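## Task

Give the yellow sign on the cabinet door exactly 4 complete trigger pulls of spray, with almost all of it landing on the sign. One complete pull means squeezing the trigger fully in and then letting it go. Spraying from about a hand's width away at the centre of the sign works best, because from farther away some spray misses. Landed spray shows as pale drops. Any surplus spray, whether on the sign or on the door, counts against you, and one whole extra pull is a failure. Afterwards the bottle must stand upright in its original spot on its own, not held there by the robot. Then release it and move the hand away.

## Robot and tools

Robot: two six-joint arms, left_arm and right_arm, facing each other across a table. Each arm ends in an identical five-finger right hand, so the hands are not mirror images. Scene frame: the origin is on the table top (z = 0), halfway between the two arm bases, with +z up. left_arm's base is on the +y side. The names left and right do not refer to image sides.

Hand point: a spot 0.05 m in front of the palm, where the index pad meets the thumb tip in a pinch. Its axes are: +z along the straightened fingers, +y out of the palm, and +x across the palm toward the little finger. Straight fingers reach 0.06-0.07 m beyond it. A wrist bracket on the little-finger side can strike things. To wrap the whole hand around an object 0.035-0.08 m thick, first turn the thumb fully in front of the palm.

execute_actions(actions): a list of actions. Each action is a table of up to 15 rows, and each row runs for one step of 1/30 s. If a table is short, its last row is repeated until 15 steps have run. Every row holds 28 numbers in [-1, 1], covering both arms even if only one moves:
- left_arm dx, dy, dz, rx, ry, rz
- left_gripper little, ring, middle, index, thumb_bend, thumb_turn, force_limit, speed
- then the same 14 for right_arm and right_gripper.
The six pose numbers are an offset, not a pose. They are measured in the hand point's own axes, from where the hand point was measured at the start of that action. For the first action of a call, that start is the last pose reported in this scene. All rows in an action refer to that start, not to the row before. Scale: 1.0 equals 0.6 m or 180 degrees. rx, ry, rz form one rotation vector. At each step the command is clipped to within 100 mm and 16 degrees of the current pose, so a large offset needs further actions.

Hand numbers are absolute targets, not offsets:
- Fingers and thumb_bend: +1 straight, -1 fully curled.
- thumb_turn: +1 beside the palm, -1 in front of the palm.
- A pinch is roughly index -0.22, thumb_bend -0.75, thumb_turn -0.57.
- force_limit sets the closing stop load, linear from about 0 N at -1 to 10 N at +1 (15 N for the thumb motors).
- speed runs from near zero at -1 to full speed at +1, where a full finger travel takes 0.6 s.
No value means "unchanged". To keep a hand as it is, resend its last eight numbers. If none have been sent yet, send its hand_measured six, then hand_force_limit and hand_speed. For a soft grip, close at speed -0.9 or below. A motor moves only when its target changes by at least 0.01, and it locks when it arrives or hits the force limit.

move(target, speed, stop_force, blocking): target is one 28-number row laid out as above. Its offsets are taken from the pose in the scene's last result that shows one. Each hand point follows a straight path, and all paths finish together in 0.5-10 s.
- speed: m/s, 0.002-0.5, default 0.25. Turning is capped at twice that number in rad/s.
- stop_force: N, 9-40, one value for both arms. An arm halts when it feels that much extra push against its motion, then steps back 2 control steps and holds. Use it only with slow, non-rotating moves. It is refused in the first 0.2 s of a scene and together with blocking=false. Leave it out when backing away from a contact.
- blocking=false: the call returns after 0.5 s while the arm keeps moving. Check with wait(0), or halt it with stop().
The result adds a "move:" line giving each arm's ending (done, off_target, moving, held, fault, contact) and any limits (paced = the pose sent was clipped; held = a check blocked some steps).

wait(seconds): 0-10 s; each arm holds its last command. stop(): brakes a running move. zoom_image(camera, region): camera is cam_high, cam_low, cam_left_wrist or cam_right_wrist. region is [x0, y0, x1, y1] in pixels of the 672x504 image, at most 504x504. show_instructions(): shows the reference images. finished_scene(scene): ends the current scene and cannot be undone; pass its number.

Reading results:
- The state line gives each hand point's position (m), its quaternion (wxyz) and its velocities in the scene frame. Printed positions can be slightly off at long reach.
- "Hand target" lines show where the controller is currently driving each hand point.
- "pose unreachable" means a clearance check changed or blocked that arm's command.
- HELD in step readings marks steps where an arm's command was held back.
- hand_measured, hand_stopped_by (moving, target, force, stalled, fault) and hand_load_n each list six values in motor order. If the loads drop to about 0, the grip has been lost.
- Wrist force and torque are given in the end-effector axes. They carry an offset of up to about 4 N and noise, and saturate near 50 N.
- MOTOR HOT warns from 70 °C. At 85 °C an OVER-TEMPERATURE FAULT brakes that arm.

What to avoid:
- If a joint reaches its load limit (133 N m for the shoulder and elbow joints, 24.9 N m for the wrist joints) or an outside force reaches 150 N, the arm stops for 10 s. A held object's weight counts toward these limits.
- The arms are stiff, so pressing even slightly past a firm contact can fault.
- Never let the arms strike or press on each other.
- Don't drop, slam or knock anything, and never push anything off the table.

Suggested order: grip the bottle so a finger can work the trigger, and lift it clear. Aim the nozzle at the centre of the sign from about 0.1 m away. Squeeze the trigger fully, release it fully, and count each pull exactly, checking the pale drops by zooming. Return the bottle upright to its original spot, open the hand, and withdraw.

Each tool is called after "Call:" as name([rows], argument=value, ...), one row to a line, values as JSON.

Reference images:

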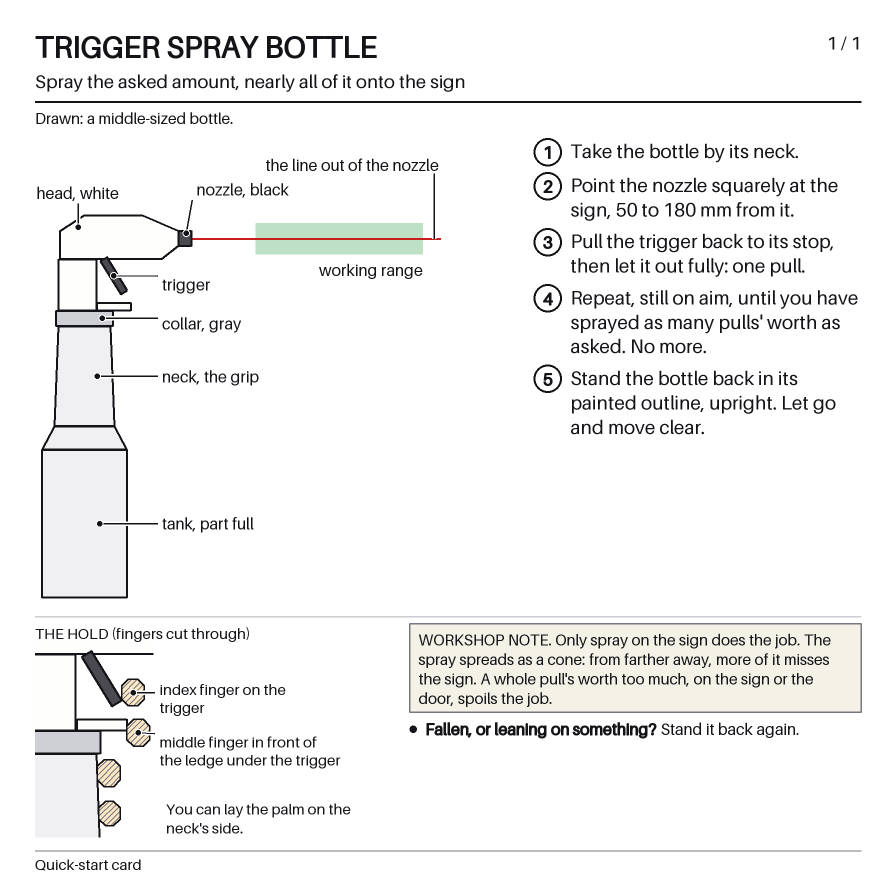

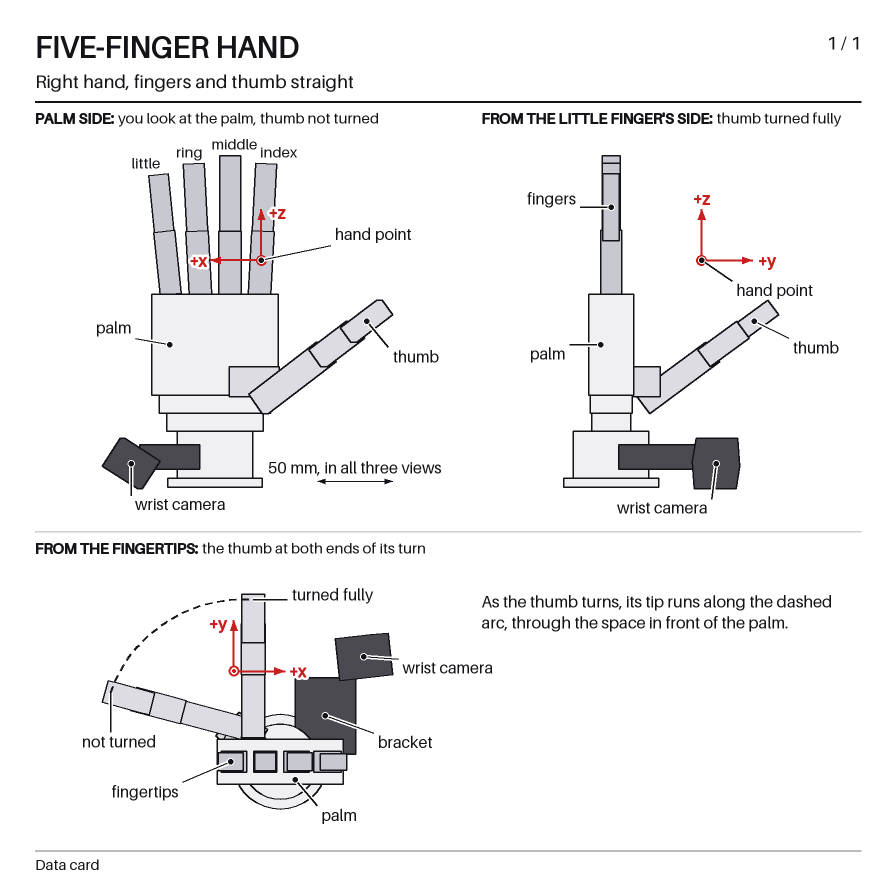

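## Session

Call:
execute_actions(actions=[])

Scene clock: 0.00 s.
left_arm: end_effector_position=(+0.2584, +0.4384, +0.4738) hand_measured=(+1.000, +1.000, +1.000, +1.000, +1.000, +1.000) hand_load_n=(+0.0, +0.0, +0.0, +0.0, +0.0, +0.0) hand_stopped_by=(target, target, target, target, target, target) hand_force_limit=0.00 hand_speed=-0.80 end_effector_quat_wxyz=(-0.003, +0.383, +0.924, +0.003) end_effector_velocity=(+0.000, -0.000, +0.000) end_effector_angular_velocity=(-0.000, -0.000, +0.001) | right_arm: end_effector_position=(+0.0888, -0.2551, +0.4751) hand_measured=(+1.000, +1.000, +1.000, +1.000, +1.000, +1.000) hand_load_n=(+0.0, +0.0, +0.0, +0.0, +0.0, +0.0) hand_stopped_by=(target, target, target, target, target, target) hand_force_limit=0.00 hand_speed=-0.80 end_effector_quat_wxyz=(+0.014, -0.334, +0.942, -0.012) end_effector_velocity=(+0.000, -0.000, -0.000) end_effector_angular_velocity=(+0.000, +0.000, +0.001)
Joint positions: left_arm=[ 0.544 -1.737  1.367  1.949  1.571 -1.875] | right_arm=[-1.183 -1.745  1.357  1.931  1.597 -1.861]
Joint velocities: left_arm=[ 0.     0.    -0.001  0.    -0.    -0.001] | right_arm=[-0.001  0.     0.    -0.    -0.    -0.002]
Motor temperatures (°C, as the motors report them): left_arm=[27 29 25 32 34 32] | right_arm=[28 26 25 33 39 39]
Wrist force (N, on the end effector, along its own x y z axes, offset not removed): no reading
Wrist torque (N m, same axes, about the end effector's origin, offset not removed): no reading
Hand target (left_arm): +0.258, +0.438, +0.474; -0.003, +0.383, +0.924, +0.003
Hand target (right_arm): +0.089, -0.255, +0.475; +0.014, -0.334, +0.942, -0.012

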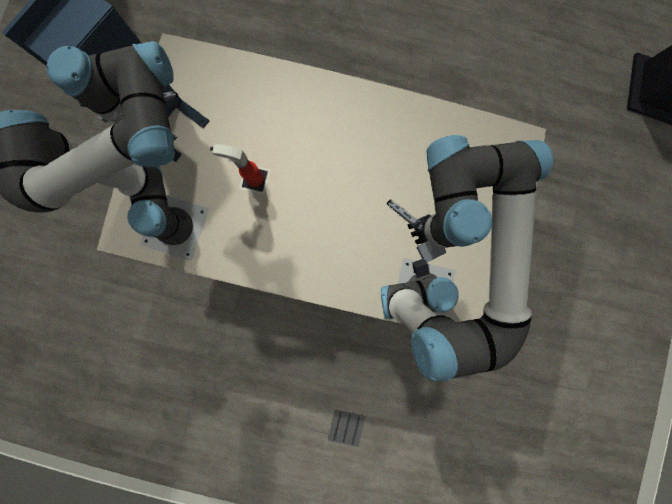

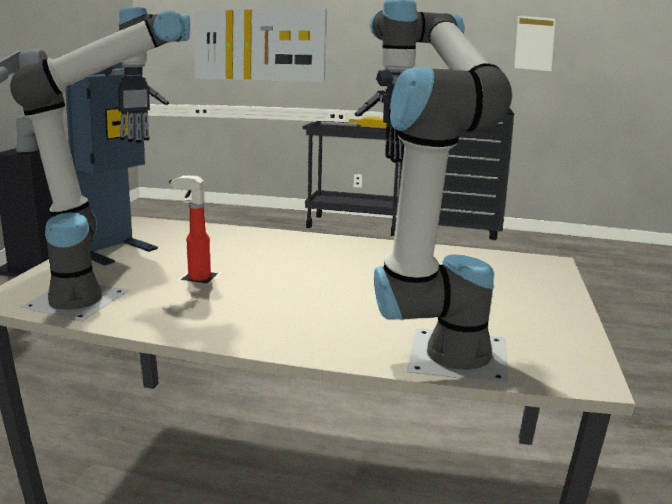

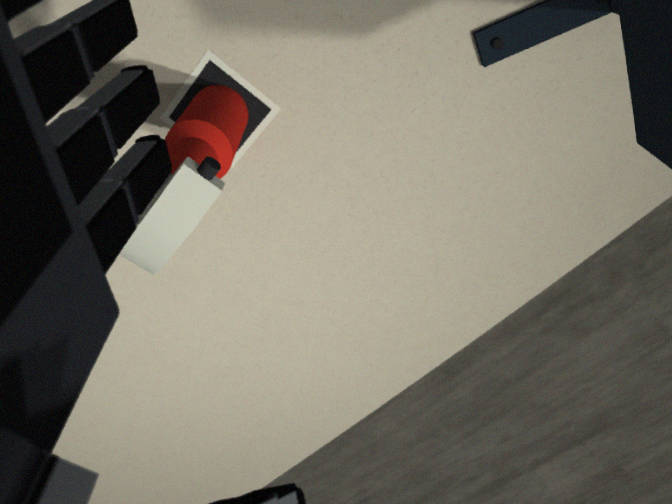

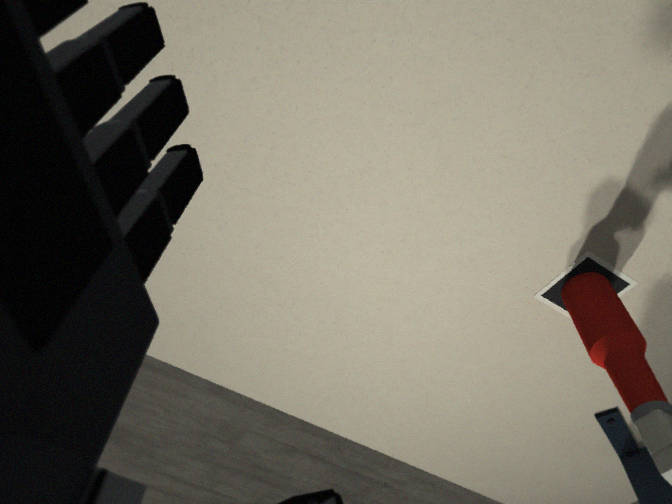

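Call:
move(target=[-0.507,-0.177,0,0,0,-0.75,1,1,1,1,1,-1,0,0,0.055,-0.6,0,0,0,0,1,1,1,1,1,1,0,-0.8], speed=0.4)

Call:
move(target=[0,0,0.1,0,-0.5,0,1,1,1,1,1,-1,0,0,0,0,0,0,0,0,1,1,1,1,1,1,0,-0.8], speed=0.3)

Scene clock: 8.03 s.
left_arm: end_effector_position=(+0.3971, +0.1488, +0.4691) hand_measured=(+1.000, +1.000, +1.000, +1.000, +1.000, -1.000) hand_load_n=(+0.0, +0.0, +0.0, +0.0, +0.0, +0.0) hand_stopped_by=(target, target, target, target, target, target) hand_force_limit=0.00 hand_speed=0.00 end_effector_quat_wxyz=(-0.021, +0.694, -0.666, +0.272) end_effector_velocity=(+0.000, -0.000, +0.000) end_effector_angular_velocity=(-0.025, +0.021, +0.011) | right_arm: end_effector_position=(+0.2898, -0.5564, +0.4864) hand_measured=(+1.000, +1.000, +1.000, +1.000, +1.000, +1.000) hand_load_n=(+0.0, +0.0, +0.0, +0.0, +0.0, +0.0) hand_stopped_by=(target, target, target, target, target, target) hand_force_limit=0.00 hand_speed=-0.80 end_effector_quat_wxyz=(+0.014, -0.334, +0.942, -0.014) end_effector_velocity=(-0.000, -0.000, +0.000) end_effector_angular_velocity=(-0.000, -0.000, +0.000)
Joint positions: left_arm=[ 0.636 -0.849  0.034  1.855  1.41  -4.138] | right_arm=[-2.287 -1.44   1.025  1.947  1.56  -2.965]
Joint velocities: left_arm=[ 0.015  0.    -0.002 -0.006  0.029 -0.012] | right_arm=[-0. -0. -0. -0.  0. -0.]
Motor temperatures (°C, as the motors report them): left_arm=[27 29 25 32 34 32] | right_arm=[28 26 25 33 39 39]
Wrist force (N, on the end effector, along its own x y z axes, offset not removed): left_arm=[-0.8 0.9 1.4] | right_arm=[2.0 -3.5 0.9]
Wrist torque (N m, same axes, about the end effector's origin, offset not removed): left_arm=[-0.03 0.00 -0.24] | right_arm=[-0.81 -0.56 -0.09]
Hand target (left_arm): +0.397, +0.149, +0.469; -0.019, +0.695, -0.665, +0.272
Hand target (right_arm): +0.290, -0.556, +0.486; +0.014, -0.334, +0.942, -0.014
Off the commanded pose (left_arm): 0.002 m, 32 deg; orientation clipped at the last step of the last action.
Off the commanded pose (right_arm): 0.001 m, 0 deg.
elbow stopped short (left arm): the move would have taken joint 3 (elbow) straighter than the controller allows; a more bent joint 3 avoids this.
move: off_target (left_arm); limits=paced,held; held on 9 of 226 steps (left_arm)
pose unreachable (left arm): on one or more control steps of this call, first in action 0 (counted from 0), this arm could not follow its commanded pose, so it was not sent that pose on those steps. It may still have moved: this result reports where it is.
cause: the commanded pose would bring two parts of the arm too close to each other (joints 4 (wrist 1) to 6 (wrist 3) lie between them).

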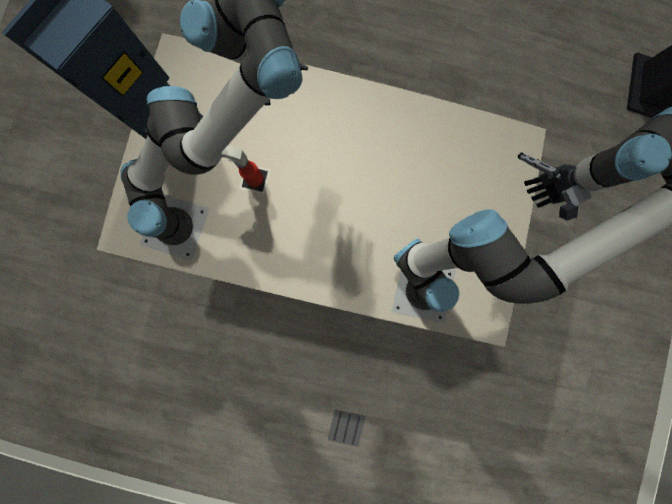

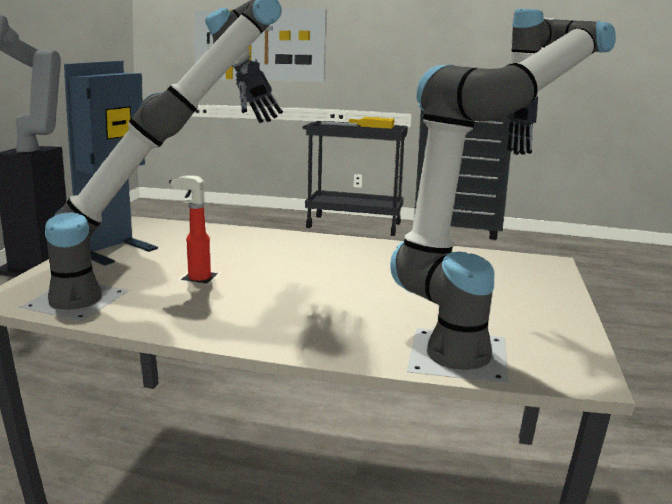

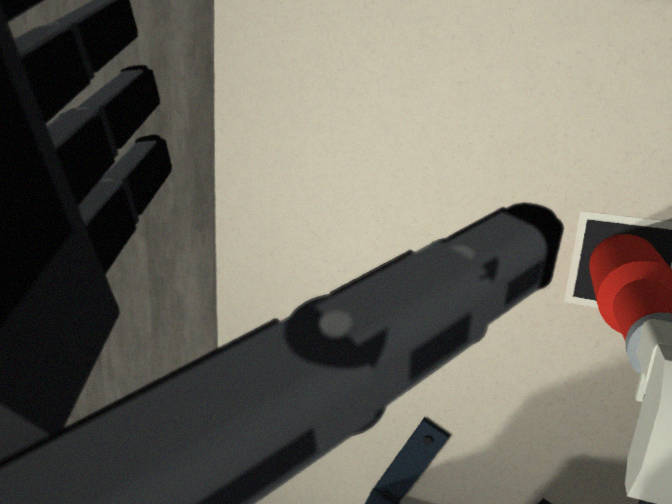

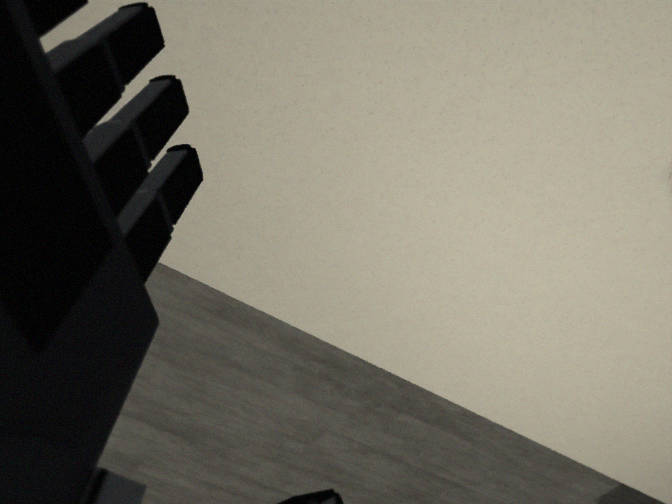

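Scene clock: 11.50 s.
left_arm: end_effector_position=(+0.4198, +0.1312, +0.4169) hand_measured=(+1.000, +1.000, +1.000, +1.000, +1.000, -1.000) hand_load_n=(+0.0, +0.0, +0.0, +0.0, +0.0, +0.0) hand_stopped_by=(target, target, target, target, target, target) hand_force_limit=0.00 hand_speed=0.00 end_effector_quat_wxyz=(-0.596, +0.592, -0.465, -0.281) end_effector_velocity=(-0.000, +0.000, +0.000) end_effector_angular_velocity=(+0.010, +0.011, +0.010) | right_arm: end_effector_position=(+0.2898, -0.5564, +0.4864) hand_measured=(+1.000, +1.000, +1.000, +1.000, +1.000, +1.000) hand_load_n=(+0.0, +0.0, +0.0, +0.0, +0.0, +0.0) hand_stopped_by=(target, target, target, target, target, target) hand_force_limit=0.00 hand_speed=-0.80 end_effector_quat_wxyz=(+0.014, -0.334, +0.942, -0.014) end_effector_velocity=(-0.000, -0.000, +0.000) end_effector_angular_velocity=(+0.000, -0.001, +0.000)
Joint positions: left_arm=[ 0.49  -0.249  0.034  3.191  0.924 -5.077] | right_arm=[-2.287 -1.44   1.025  1.947  1.56  -2.965]
Joint velocities: left_arm=[ 0.003  0.004 -0.001  0.007  0.008  0.006] | right_arm=[-0.001  0.    -0.001  0.    -0.001 -0.002]
Motor temperatures (°C, as the motors report them): left_arm=[27 29 25 32 34 32] | right_arm=[28 26 25 33 39 39]
Wrist force (N, on the end effector, along its own x y z axes, offset not removed): left_arm=[-0.7 1.9 0.3] | right_arm=[0.1 -0.3 -1.0]
Wrist torque (N m, same axes, about the end effector's origin, offset not removed): left_arm=[0.21 0.07 -0.20] | right_arm=[-0.12 -0.07 -0.38]
Hand target (left_arm): +0.420, +0.131, +0.417; +0.596, -0.591, +0.465, +0.281
Hand target (right_arm): +0.290, -0.556, +0.486; +0.014, -0.334, +0.942, -0.014
Off the commanded pose (left_arm): 0.003 m, 17 deg; orientation clipped at the last step of the last action.
Off the commanded pose (right_arm): 0.000 m, 0 deg.
elbow stopped short (left arm): the move would have taken joint 3 (elbow) straighter than the controller allows; a more bent joint 3 avoids this.
move: off_target (left_arm); limits=paced

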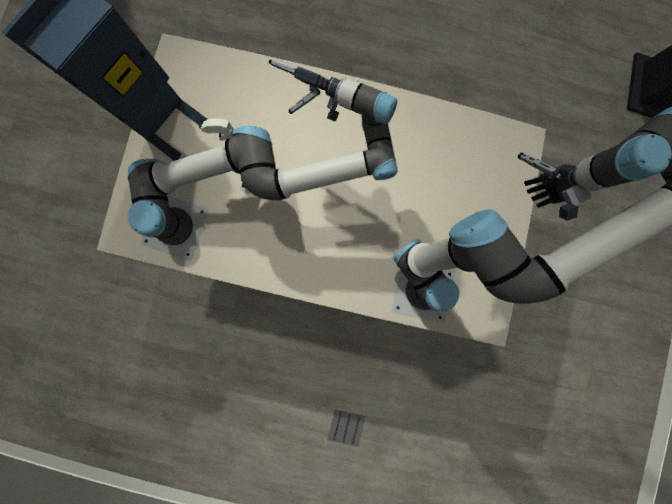

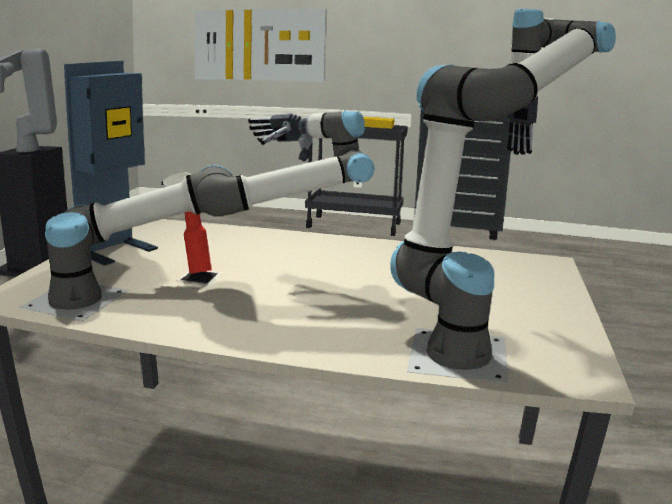

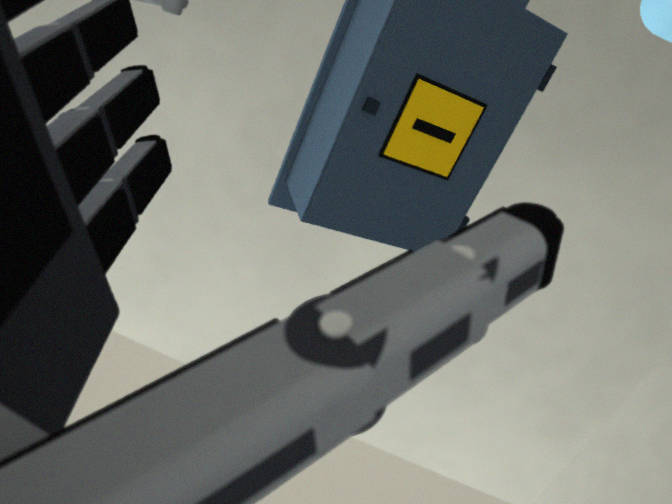

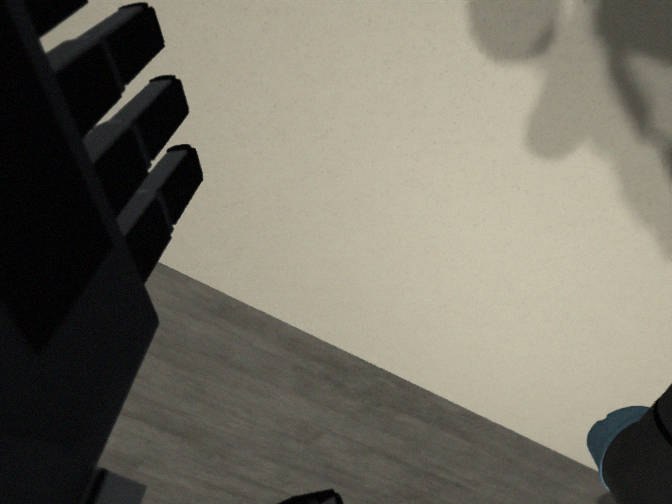

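Call:
move(target=[-0.7,0.82,0.07,0,0,0,1,1,1,1,1,-1,0,0,0,0,0,0,0,-0.283,1,1,1,1,1,-1,0,0])

Call:
move(target=[0,0,0,0,0,0,1,1,1,1,1,-1,0,0,-0.95,-0.15,0.4,0,-0.5,0,1,1,1,1,1,-1,0,0])

Scene clock: 14.77 s.
left_arm: end_effector_position=(+0.1639, +0.2169, +0.4824) hand_measured=(+1.000, +1.000, +1.000, +1.000, +1.000, -1.000) hand_load_n=(+0.0, +0.0, +0.0, +0.0, +0.0, +0.0) hand_stopped_by=(target, target, target, target, target, target) hand_force_limit=0.00 hand_speed=0.00 end_effector_quat_wxyz=(-0.595, +0.593, -0.465, -0.281) end_effector_velocity=(+0.000, +0.000, -0.000) end_effector_angular_velocity=(-0.001, -0.001, +0.001) | right_arm: end_effector_position=(+0.2898, -0.5564, +0.4862) hand_measured=(+1.000, +1.000, +1.000, +1.000, +1.000, -1.000) hand_load_n=(+0.0, +0.0, +0.0, +0.0, +0.0, +0.0) hand_stopped_by=(target, target, target, target, target, target) hand_force_limit=0.00 hand_speed=0.00 end_effector_quat_wxyz=(+0.007, -0.707, +0.707, -0.019) end_effector_velocity=(+0.000, +0.000, +0.000) end_effector_angular_velocity=(+0.001, -0.001, +0.011)
Joint positions: left_arm=[ 0.159 -1.025  1.307  2.718  1.254 -5.132] | right_arm=[-2.12  -1.337  0.897  1.971  1.566 -3.687]
Joint velocities: left_arm=[ 0.001 -0.    -0.001 -0.    -0.    -0.   ] | right_arm=[ 0.002 -0.    -0.001  0.    -0.002 -0.009]
Motor temperatures (°C, as the motors report them): left_arm=[27 29 25 32 34 32] | right_arm=[28 26 25 33 39 39]
Wrist force (N, on the end effector, along its own x y z axes, offset not removed): left_arm=[0.3 -0.2 1.5] | right_arm=[2.1 -0.9 5.3]
Wrist torque (N m, same axes, about the end effector's origin, offset not removed): left_arm=[-0.23 -0.24 -0.13] | right_arm=[-0.43 -0.37 -0.01]
Hand target (left_arm): +0.164, +0.217, +0.482; +0.595, -0.593, +0.465, +0.281
Hand target (right_arm): +0.290, -0.556, +0.486; -0.007, +0.707, -0.707, +0.019
Off the commanded pose (left_arm): 0.371 m, 0 deg; position clipped at the last step of the last action.
Off the commanded pose (right_arm): 0.000 m, 0 deg.
move: held (left_arm); limits=paced,held; held on 51 of 90 steps (left_arm), including the last (left_arm)
pose unreachable (left arm): on one or more control steps of this call, first in action 0 (counted from 0), this arm could not follow its commanded pose, so it was not sent that pose on those steps. On the call's last step it was still not sent that pose. It may still have moved: this result reports where it is.
cause: the commanded pose would bring two parts of the arm too close to each other (joints 3 (elbow) to 6 (wrist 3) lie between them).

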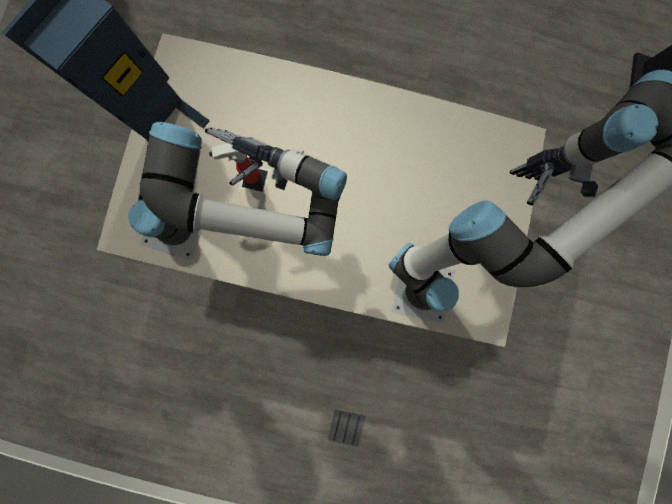

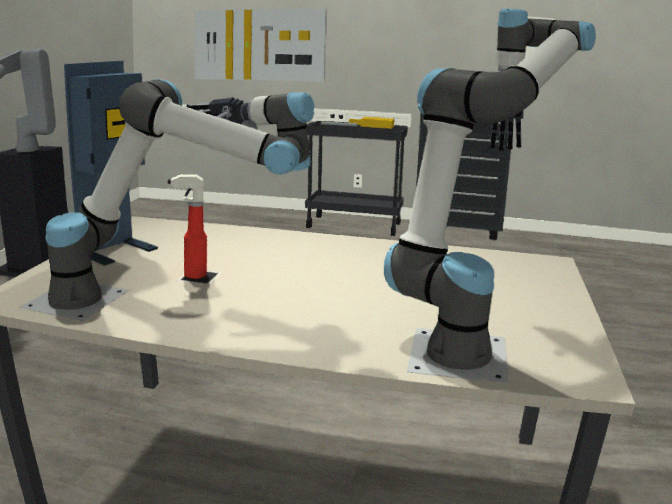

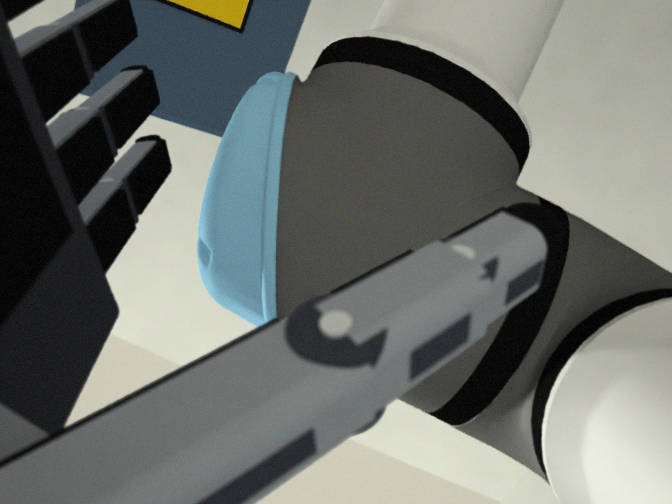

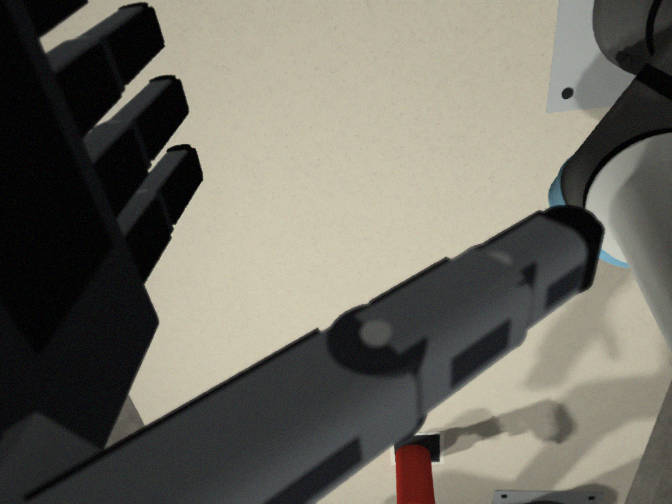

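Scene clock: 19.13 s.
left_arm: end_effector_position=(+0.1639, +0.2169, +0.4824) hand_measured=(+1.000, +1.000, +1.000, +1.000, +1.000, -1.000) hand_load_n=(+0.0, +0.0, +0.0, +0.0, +0.0, +0.0) hand_stopped_by=(target, target, target, target, target, target) hand_force_limit=0.00 hand_speed=0.00 end_effector_quat_wxyz=(-0.595, +0.593, -0.465, -0.281) end_effector_velocity=(-0.000, -0.000, +0.000) end_effector_angular_velocity=(-0.000, -0.000, -0.001) | right_arm: end_effector_position=(+0.3884, +0.0098, +0.2405) hand_measured=(+1.000, +1.000, +1.000, +1.000, +1.000, -1.000) hand_load_n=(+0.0, +0.0, +0.0, +0.0, +0.0, +0.0) hand_stopped_by=(target, target, target, target, target, target) hand_force_limit=0.00 hand_speed=0.00 end_effector_quat_wxyz=(+0.505, -0.513, +0.495, +0.486) end_effector_velocity=(+0.000, -0.000, -0.000) end_effector_angular_velocity=(+0.015, +0.000, -0.005)
Joint positions: left_arm=[ 0.159 -1.025  1.307  2.718  1.254 -5.132] | right_arm=[-1.302 -1.044  1.622 -0.514  0.273 -1.669]
Joint velocities: left_arm=[-0.001  0.    -0.001  0.    -0.    -0.001] | right_arm=[ 0.    -0.008  0.026 -0.075  0.005  0.055]
Motor temperatures (°C, as the motors report them): left_arm=[27 29 25 32 34 32] | right_arm=[28 26 25 33 39 39]
Wrist force (N, on the end effector, along its own x y z axes, offset not removed): left_arm=[-0.8 1.0 1.1] | right_arm=[3.2 0.8 0.0]
Wrist torque (N m, same axes, about the end effector's origin, offset not removed): left_arm=[0.00 -0.01 -0.28] | right_arm=[-0.04 -0.71 0.14]
Hand target (left_arm): +0.164, +0.217, +0.482; +0.595, -0.593, +0.465, +0.281
Hand target (right_arm): +0.388, +0.010, +0.240; +0.505, -0.513, +0.495, +0.487
Off the commanded pose (left_arm): 0.000 m, 0 deg.
Off the commanded pose (right_arm): 0.001 m, 0 deg.
move: done

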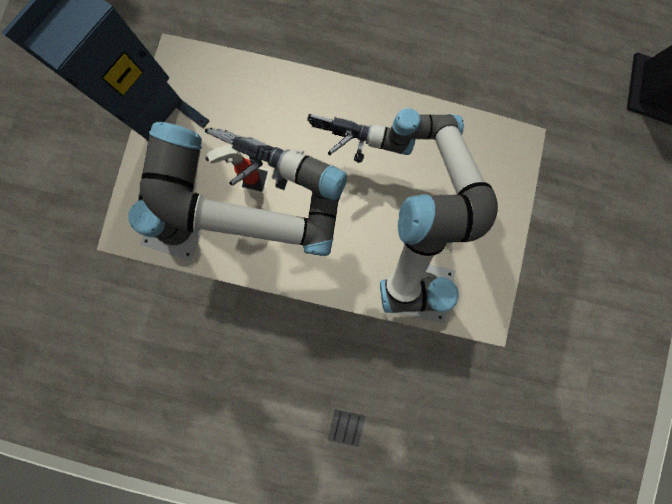

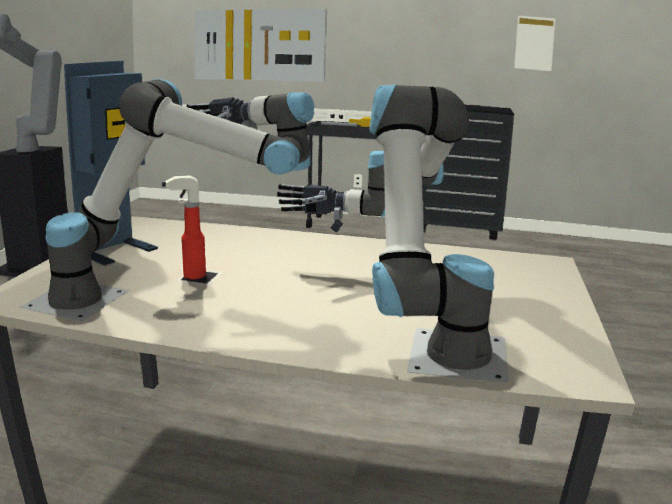

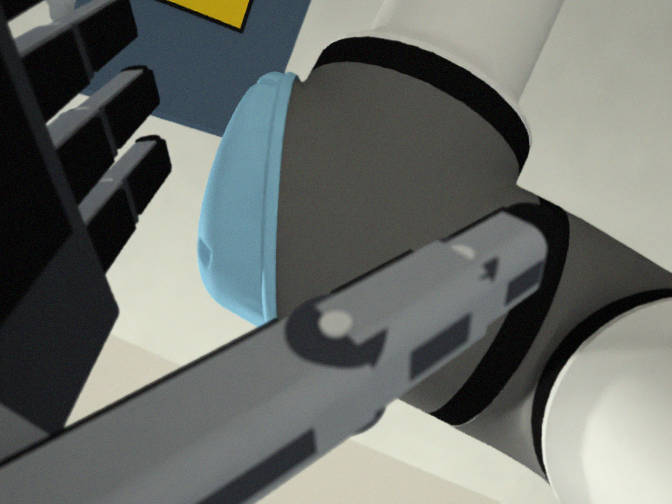

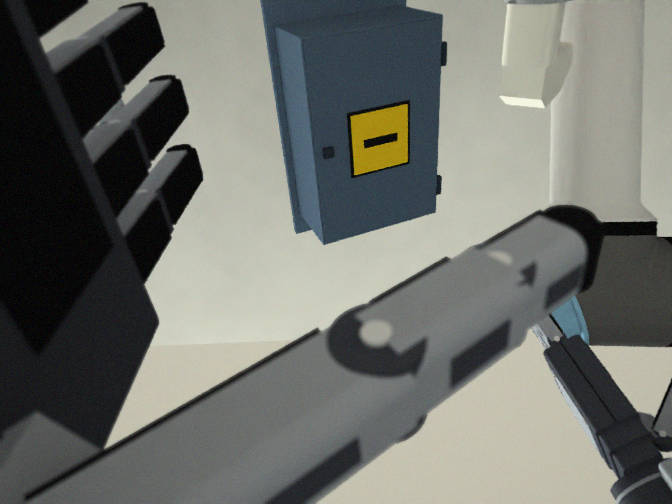

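Call:
move(target=[-0.21,0.46,-0.18,0.3,0.15,0.045,1,1,1,1,1,1,0,0,0,0,0,0,-0.005,0.012,1,1,1,1,1,-1,0,0], speed=0.35)

Call:
move(target=[-0.21,0.46,-0.13,0.3,0.15,0.045,1,1,1,1,1,1,0,0,0,0.05,0.19,-0.11,0,0,1,1,1,1,1,-1,0,0], speed=0.35)

Call:
zoom_image(camera="cam_high", region=[180,90,380,240])

Call:
zoom_image(camera="cam_low", region=[140,150,340,300])

Scene clock: 21.40 s.
left_arm: end_effector_position=(-0.1559, +0.1789, +0.4864) hand_measured=(+1.000, +1.000, +1.000, +1.000, +1.000, +1.000) hand_load_n=(+0.0, +0.0, +0.0, +0.0, +0.0, +0.0) hand_stopped_by=(target, target, target, target, target, target) hand_force_limit=0.00 hand_speed=0.00 end_effector_quat_wxyz=(-0.655, +0.276, -0.701, +0.059) end_effector_velocity=(-0.002, -0.000, +0.000) end_effector_angular_velocity=(+0.001, -0.000, -0.005) | right_arm: end_effector_position=(+0.3884, +0.0098, +0.2405) hand_measured=(+1.000, +1.000, +1.000, +1.000, +1.000, -1.000) hand_load_n=(+0.0, +0.0, +0.0, +0.0, +0.0, +0.0) hand_stopped_by=(target, target, target, target, target, target) hand_force_limit=0.00 hand_speed=0.00 end_effector_quat_wxyz=(+0.500, -0.500, +0.501, +0.500) end_effector_velocity=(-0.001, -0.000, -0.000) end_effector_angular_velocity=(-0.000, +0.001, +0.001)
Joint positions: left_arm=[-0.801 -1.014  1.278  2.73   1.153 -5.117] | right_arm=[-1.301 -1.049  1.648 -0.594  0.274 -1.576]
Joint velocities: left_arm=[-0.003  0.002 -0.003  0.002 -0.001  0.001] | right_arm=[-0.     0.     0.001 -0.001 -0.001  0.001]
Motor temperatures (°C, as the motors report them): left_arm=[27 29 25 32 34 32] | right_arm=[28 26 25 33 39 39]
Wrist force (N, on the end effector, along its own x y z axes, offset not removed): left_arm=[-0.6 0.9 0.7] | right_arm=[2.7 0.0 2.5]
Wrist torque (N m, same axes, about the end effector's origin, offset not removed): left_arm=[-0.04 -0.01 -0.18] | right_arm=[-0.04 -0.68 0.00]
Hand target (left_arm): -0.156, +0.179, +0.486; +0.655, -0.276, +0.701, -0.060
Hand target (right_arm): +0.388, +0.010, +0.241; +0.500, -0.500, +0.501, +0.500
Off the commanded pose (left_arm): 0.001 m, 0 deg.
Off the commanded pose (right_arm): 0.000 m, 0 deg.
move: done

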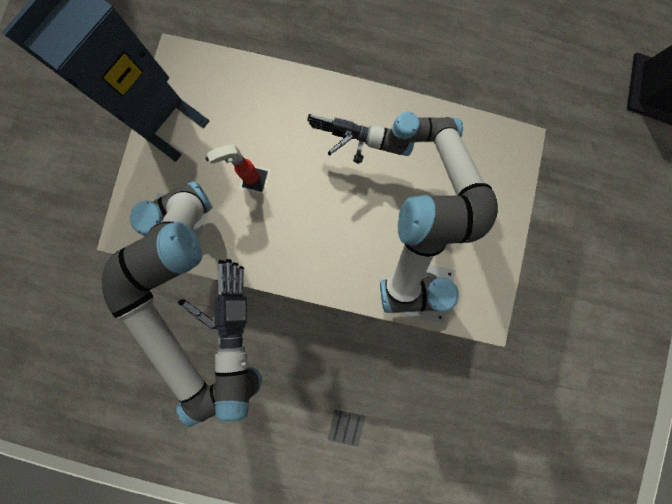

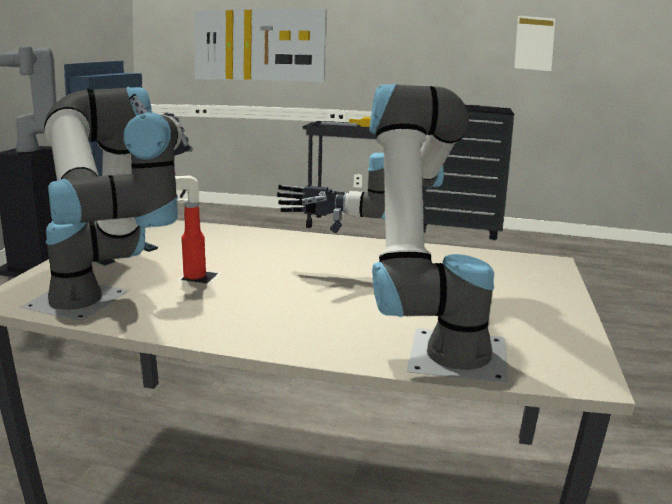

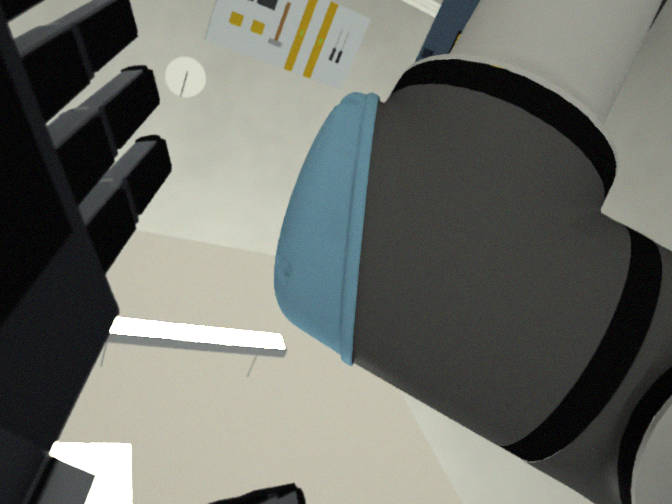

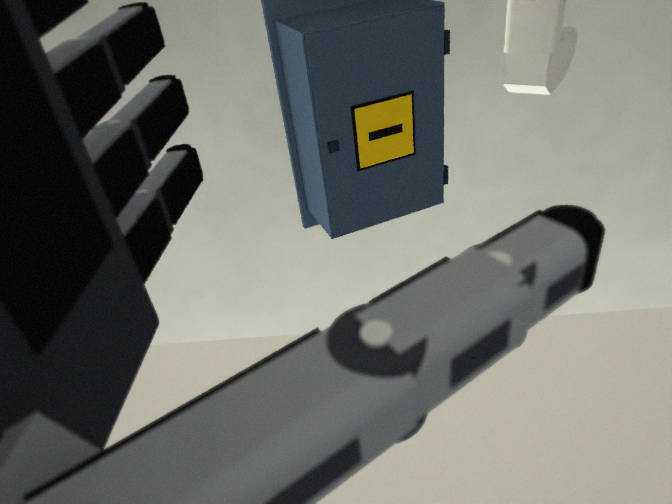

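Scene clock: 23.50 s.
left_arm: end_effector_position=(-0.3162, +0.4482, +0.4862) hand_measured=(+1.000, +1.000, +1.000, +1.000, +1.000, +1.000) hand_load_n=(+0.0, +0.0, +0.0, +0.0, +0.0, +0.0) hand_stopped_by=(target, target, target, target, target, target) hand_force_limit=0.00 hand_speed=0.00 end_effector_quat_wxyz=(+0.535, +0.117, +0.744, -0.384) end_effector_velocity=(-0.001, +0.001, +0.000) end_effector_angular_velocity=(+0.000, +0.002, -0.004) | right_arm: end_effector_position=(+0.3584, +0.1237, +0.2402) hand_measured=(+1.000, +1.000, +1.000, +1.000, +1.000, -1.000) hand_load_n=(+0.0, +0.0, +0.0, +0.0, +0.0, +0.0) hand_stopped_by=(target, target, target, target, target, target) hand_force_limit=0.00 hand_speed=0.00 end_effector_quat_wxyz=(+0.406, -0.578, +0.407, +0.579) end_effector_velocity=(+0.001, +0.000, +0.000) end_effector_angular_velocity=(-0.003, -0.002, -0.001)
Joint positions: left_arm=[-1.851 -1.189  1.544  2.639  1.14  -5.116] | right_arm=[-1.1   -0.778  1.176 -0.401  0.129 -1.567]
Joint velocities: left_arm=[-0.004  0.001 -0.004  0.001 -0.001 -0.   ] | right_arm=[-0.     0.008 -0.018  0.041  0.    -0.031]
Motor temperatures (°C, as the motors report them): left_arm=[27 29 25 32 34 32] | right_arm=[28 26 25 33 39 39]
Wrist force (N, on the end effector, along its own x y z axes, offset not removed): left_arm=[-1.8 2.2 0.6] | right_arm=[3.1 1.1 -1.7]
Wrist torque (N m, same axes, about the end effector's origin, offset not removed): left_arm=[0.26 0.17 -0.29] | right_arm=[0.13 -0.48 -0.07]
Hand target (left_arm): -0.316, +0.448, +0.486; +0.535, +0.117, +0.744, -0.384
Hand target (right_arm): +0.358, +0.124, +0.240; -0.406, +0.578, -0.407, -0.579
Off the commanded pose (left_arm): 0.001 m, 0 deg.
Off the commanded pose (right_arm): 0.000 m, 0 deg.
move: done

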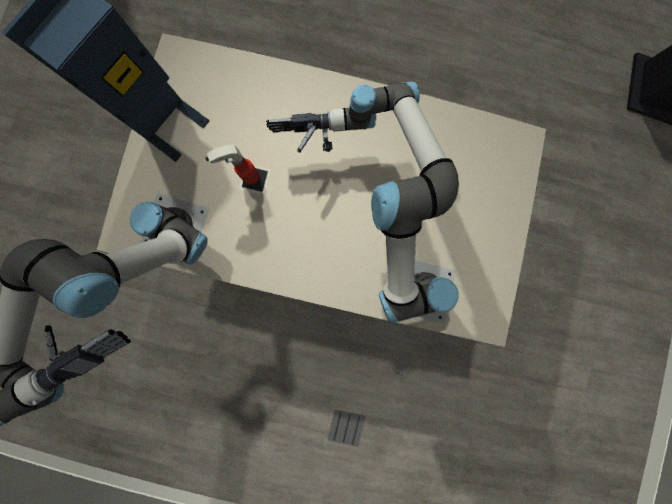

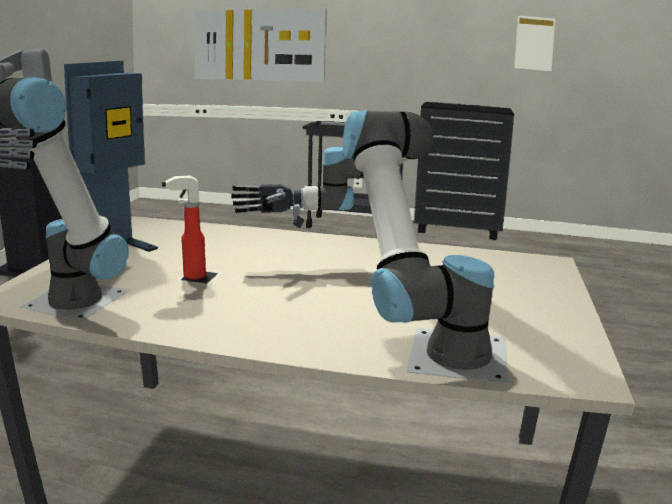

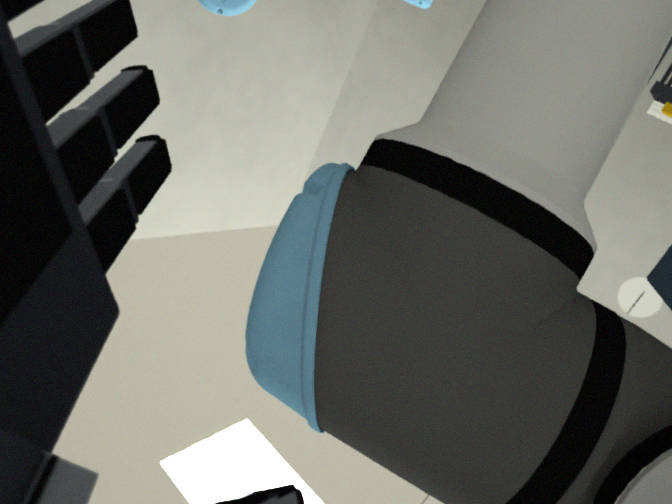

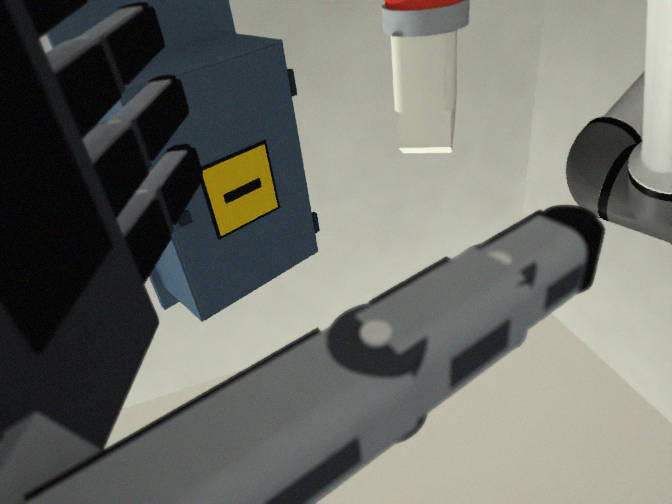

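Region (180, 90, 380, 240) of cam_high's 672x504 image, scaled by 2.520, with more detail than that image has; it fills the top 378 rows of this view, and the rest is white.

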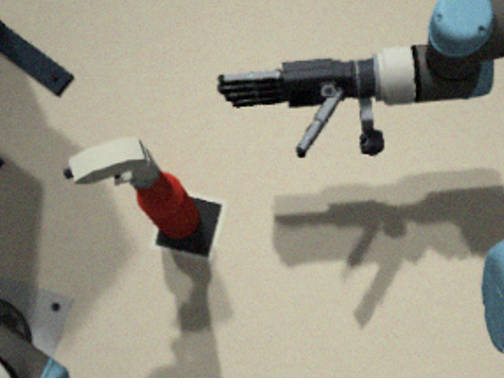

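Region (140, 150, 340, 300) of cam_low's 672x504 image, scaled by 2.520, with more detail than that image has; it fills the top 378 rows of this view, and the rest is white.

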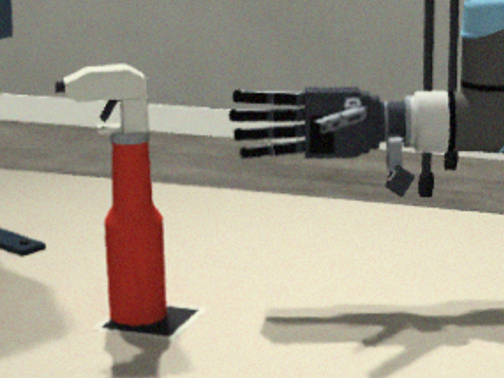

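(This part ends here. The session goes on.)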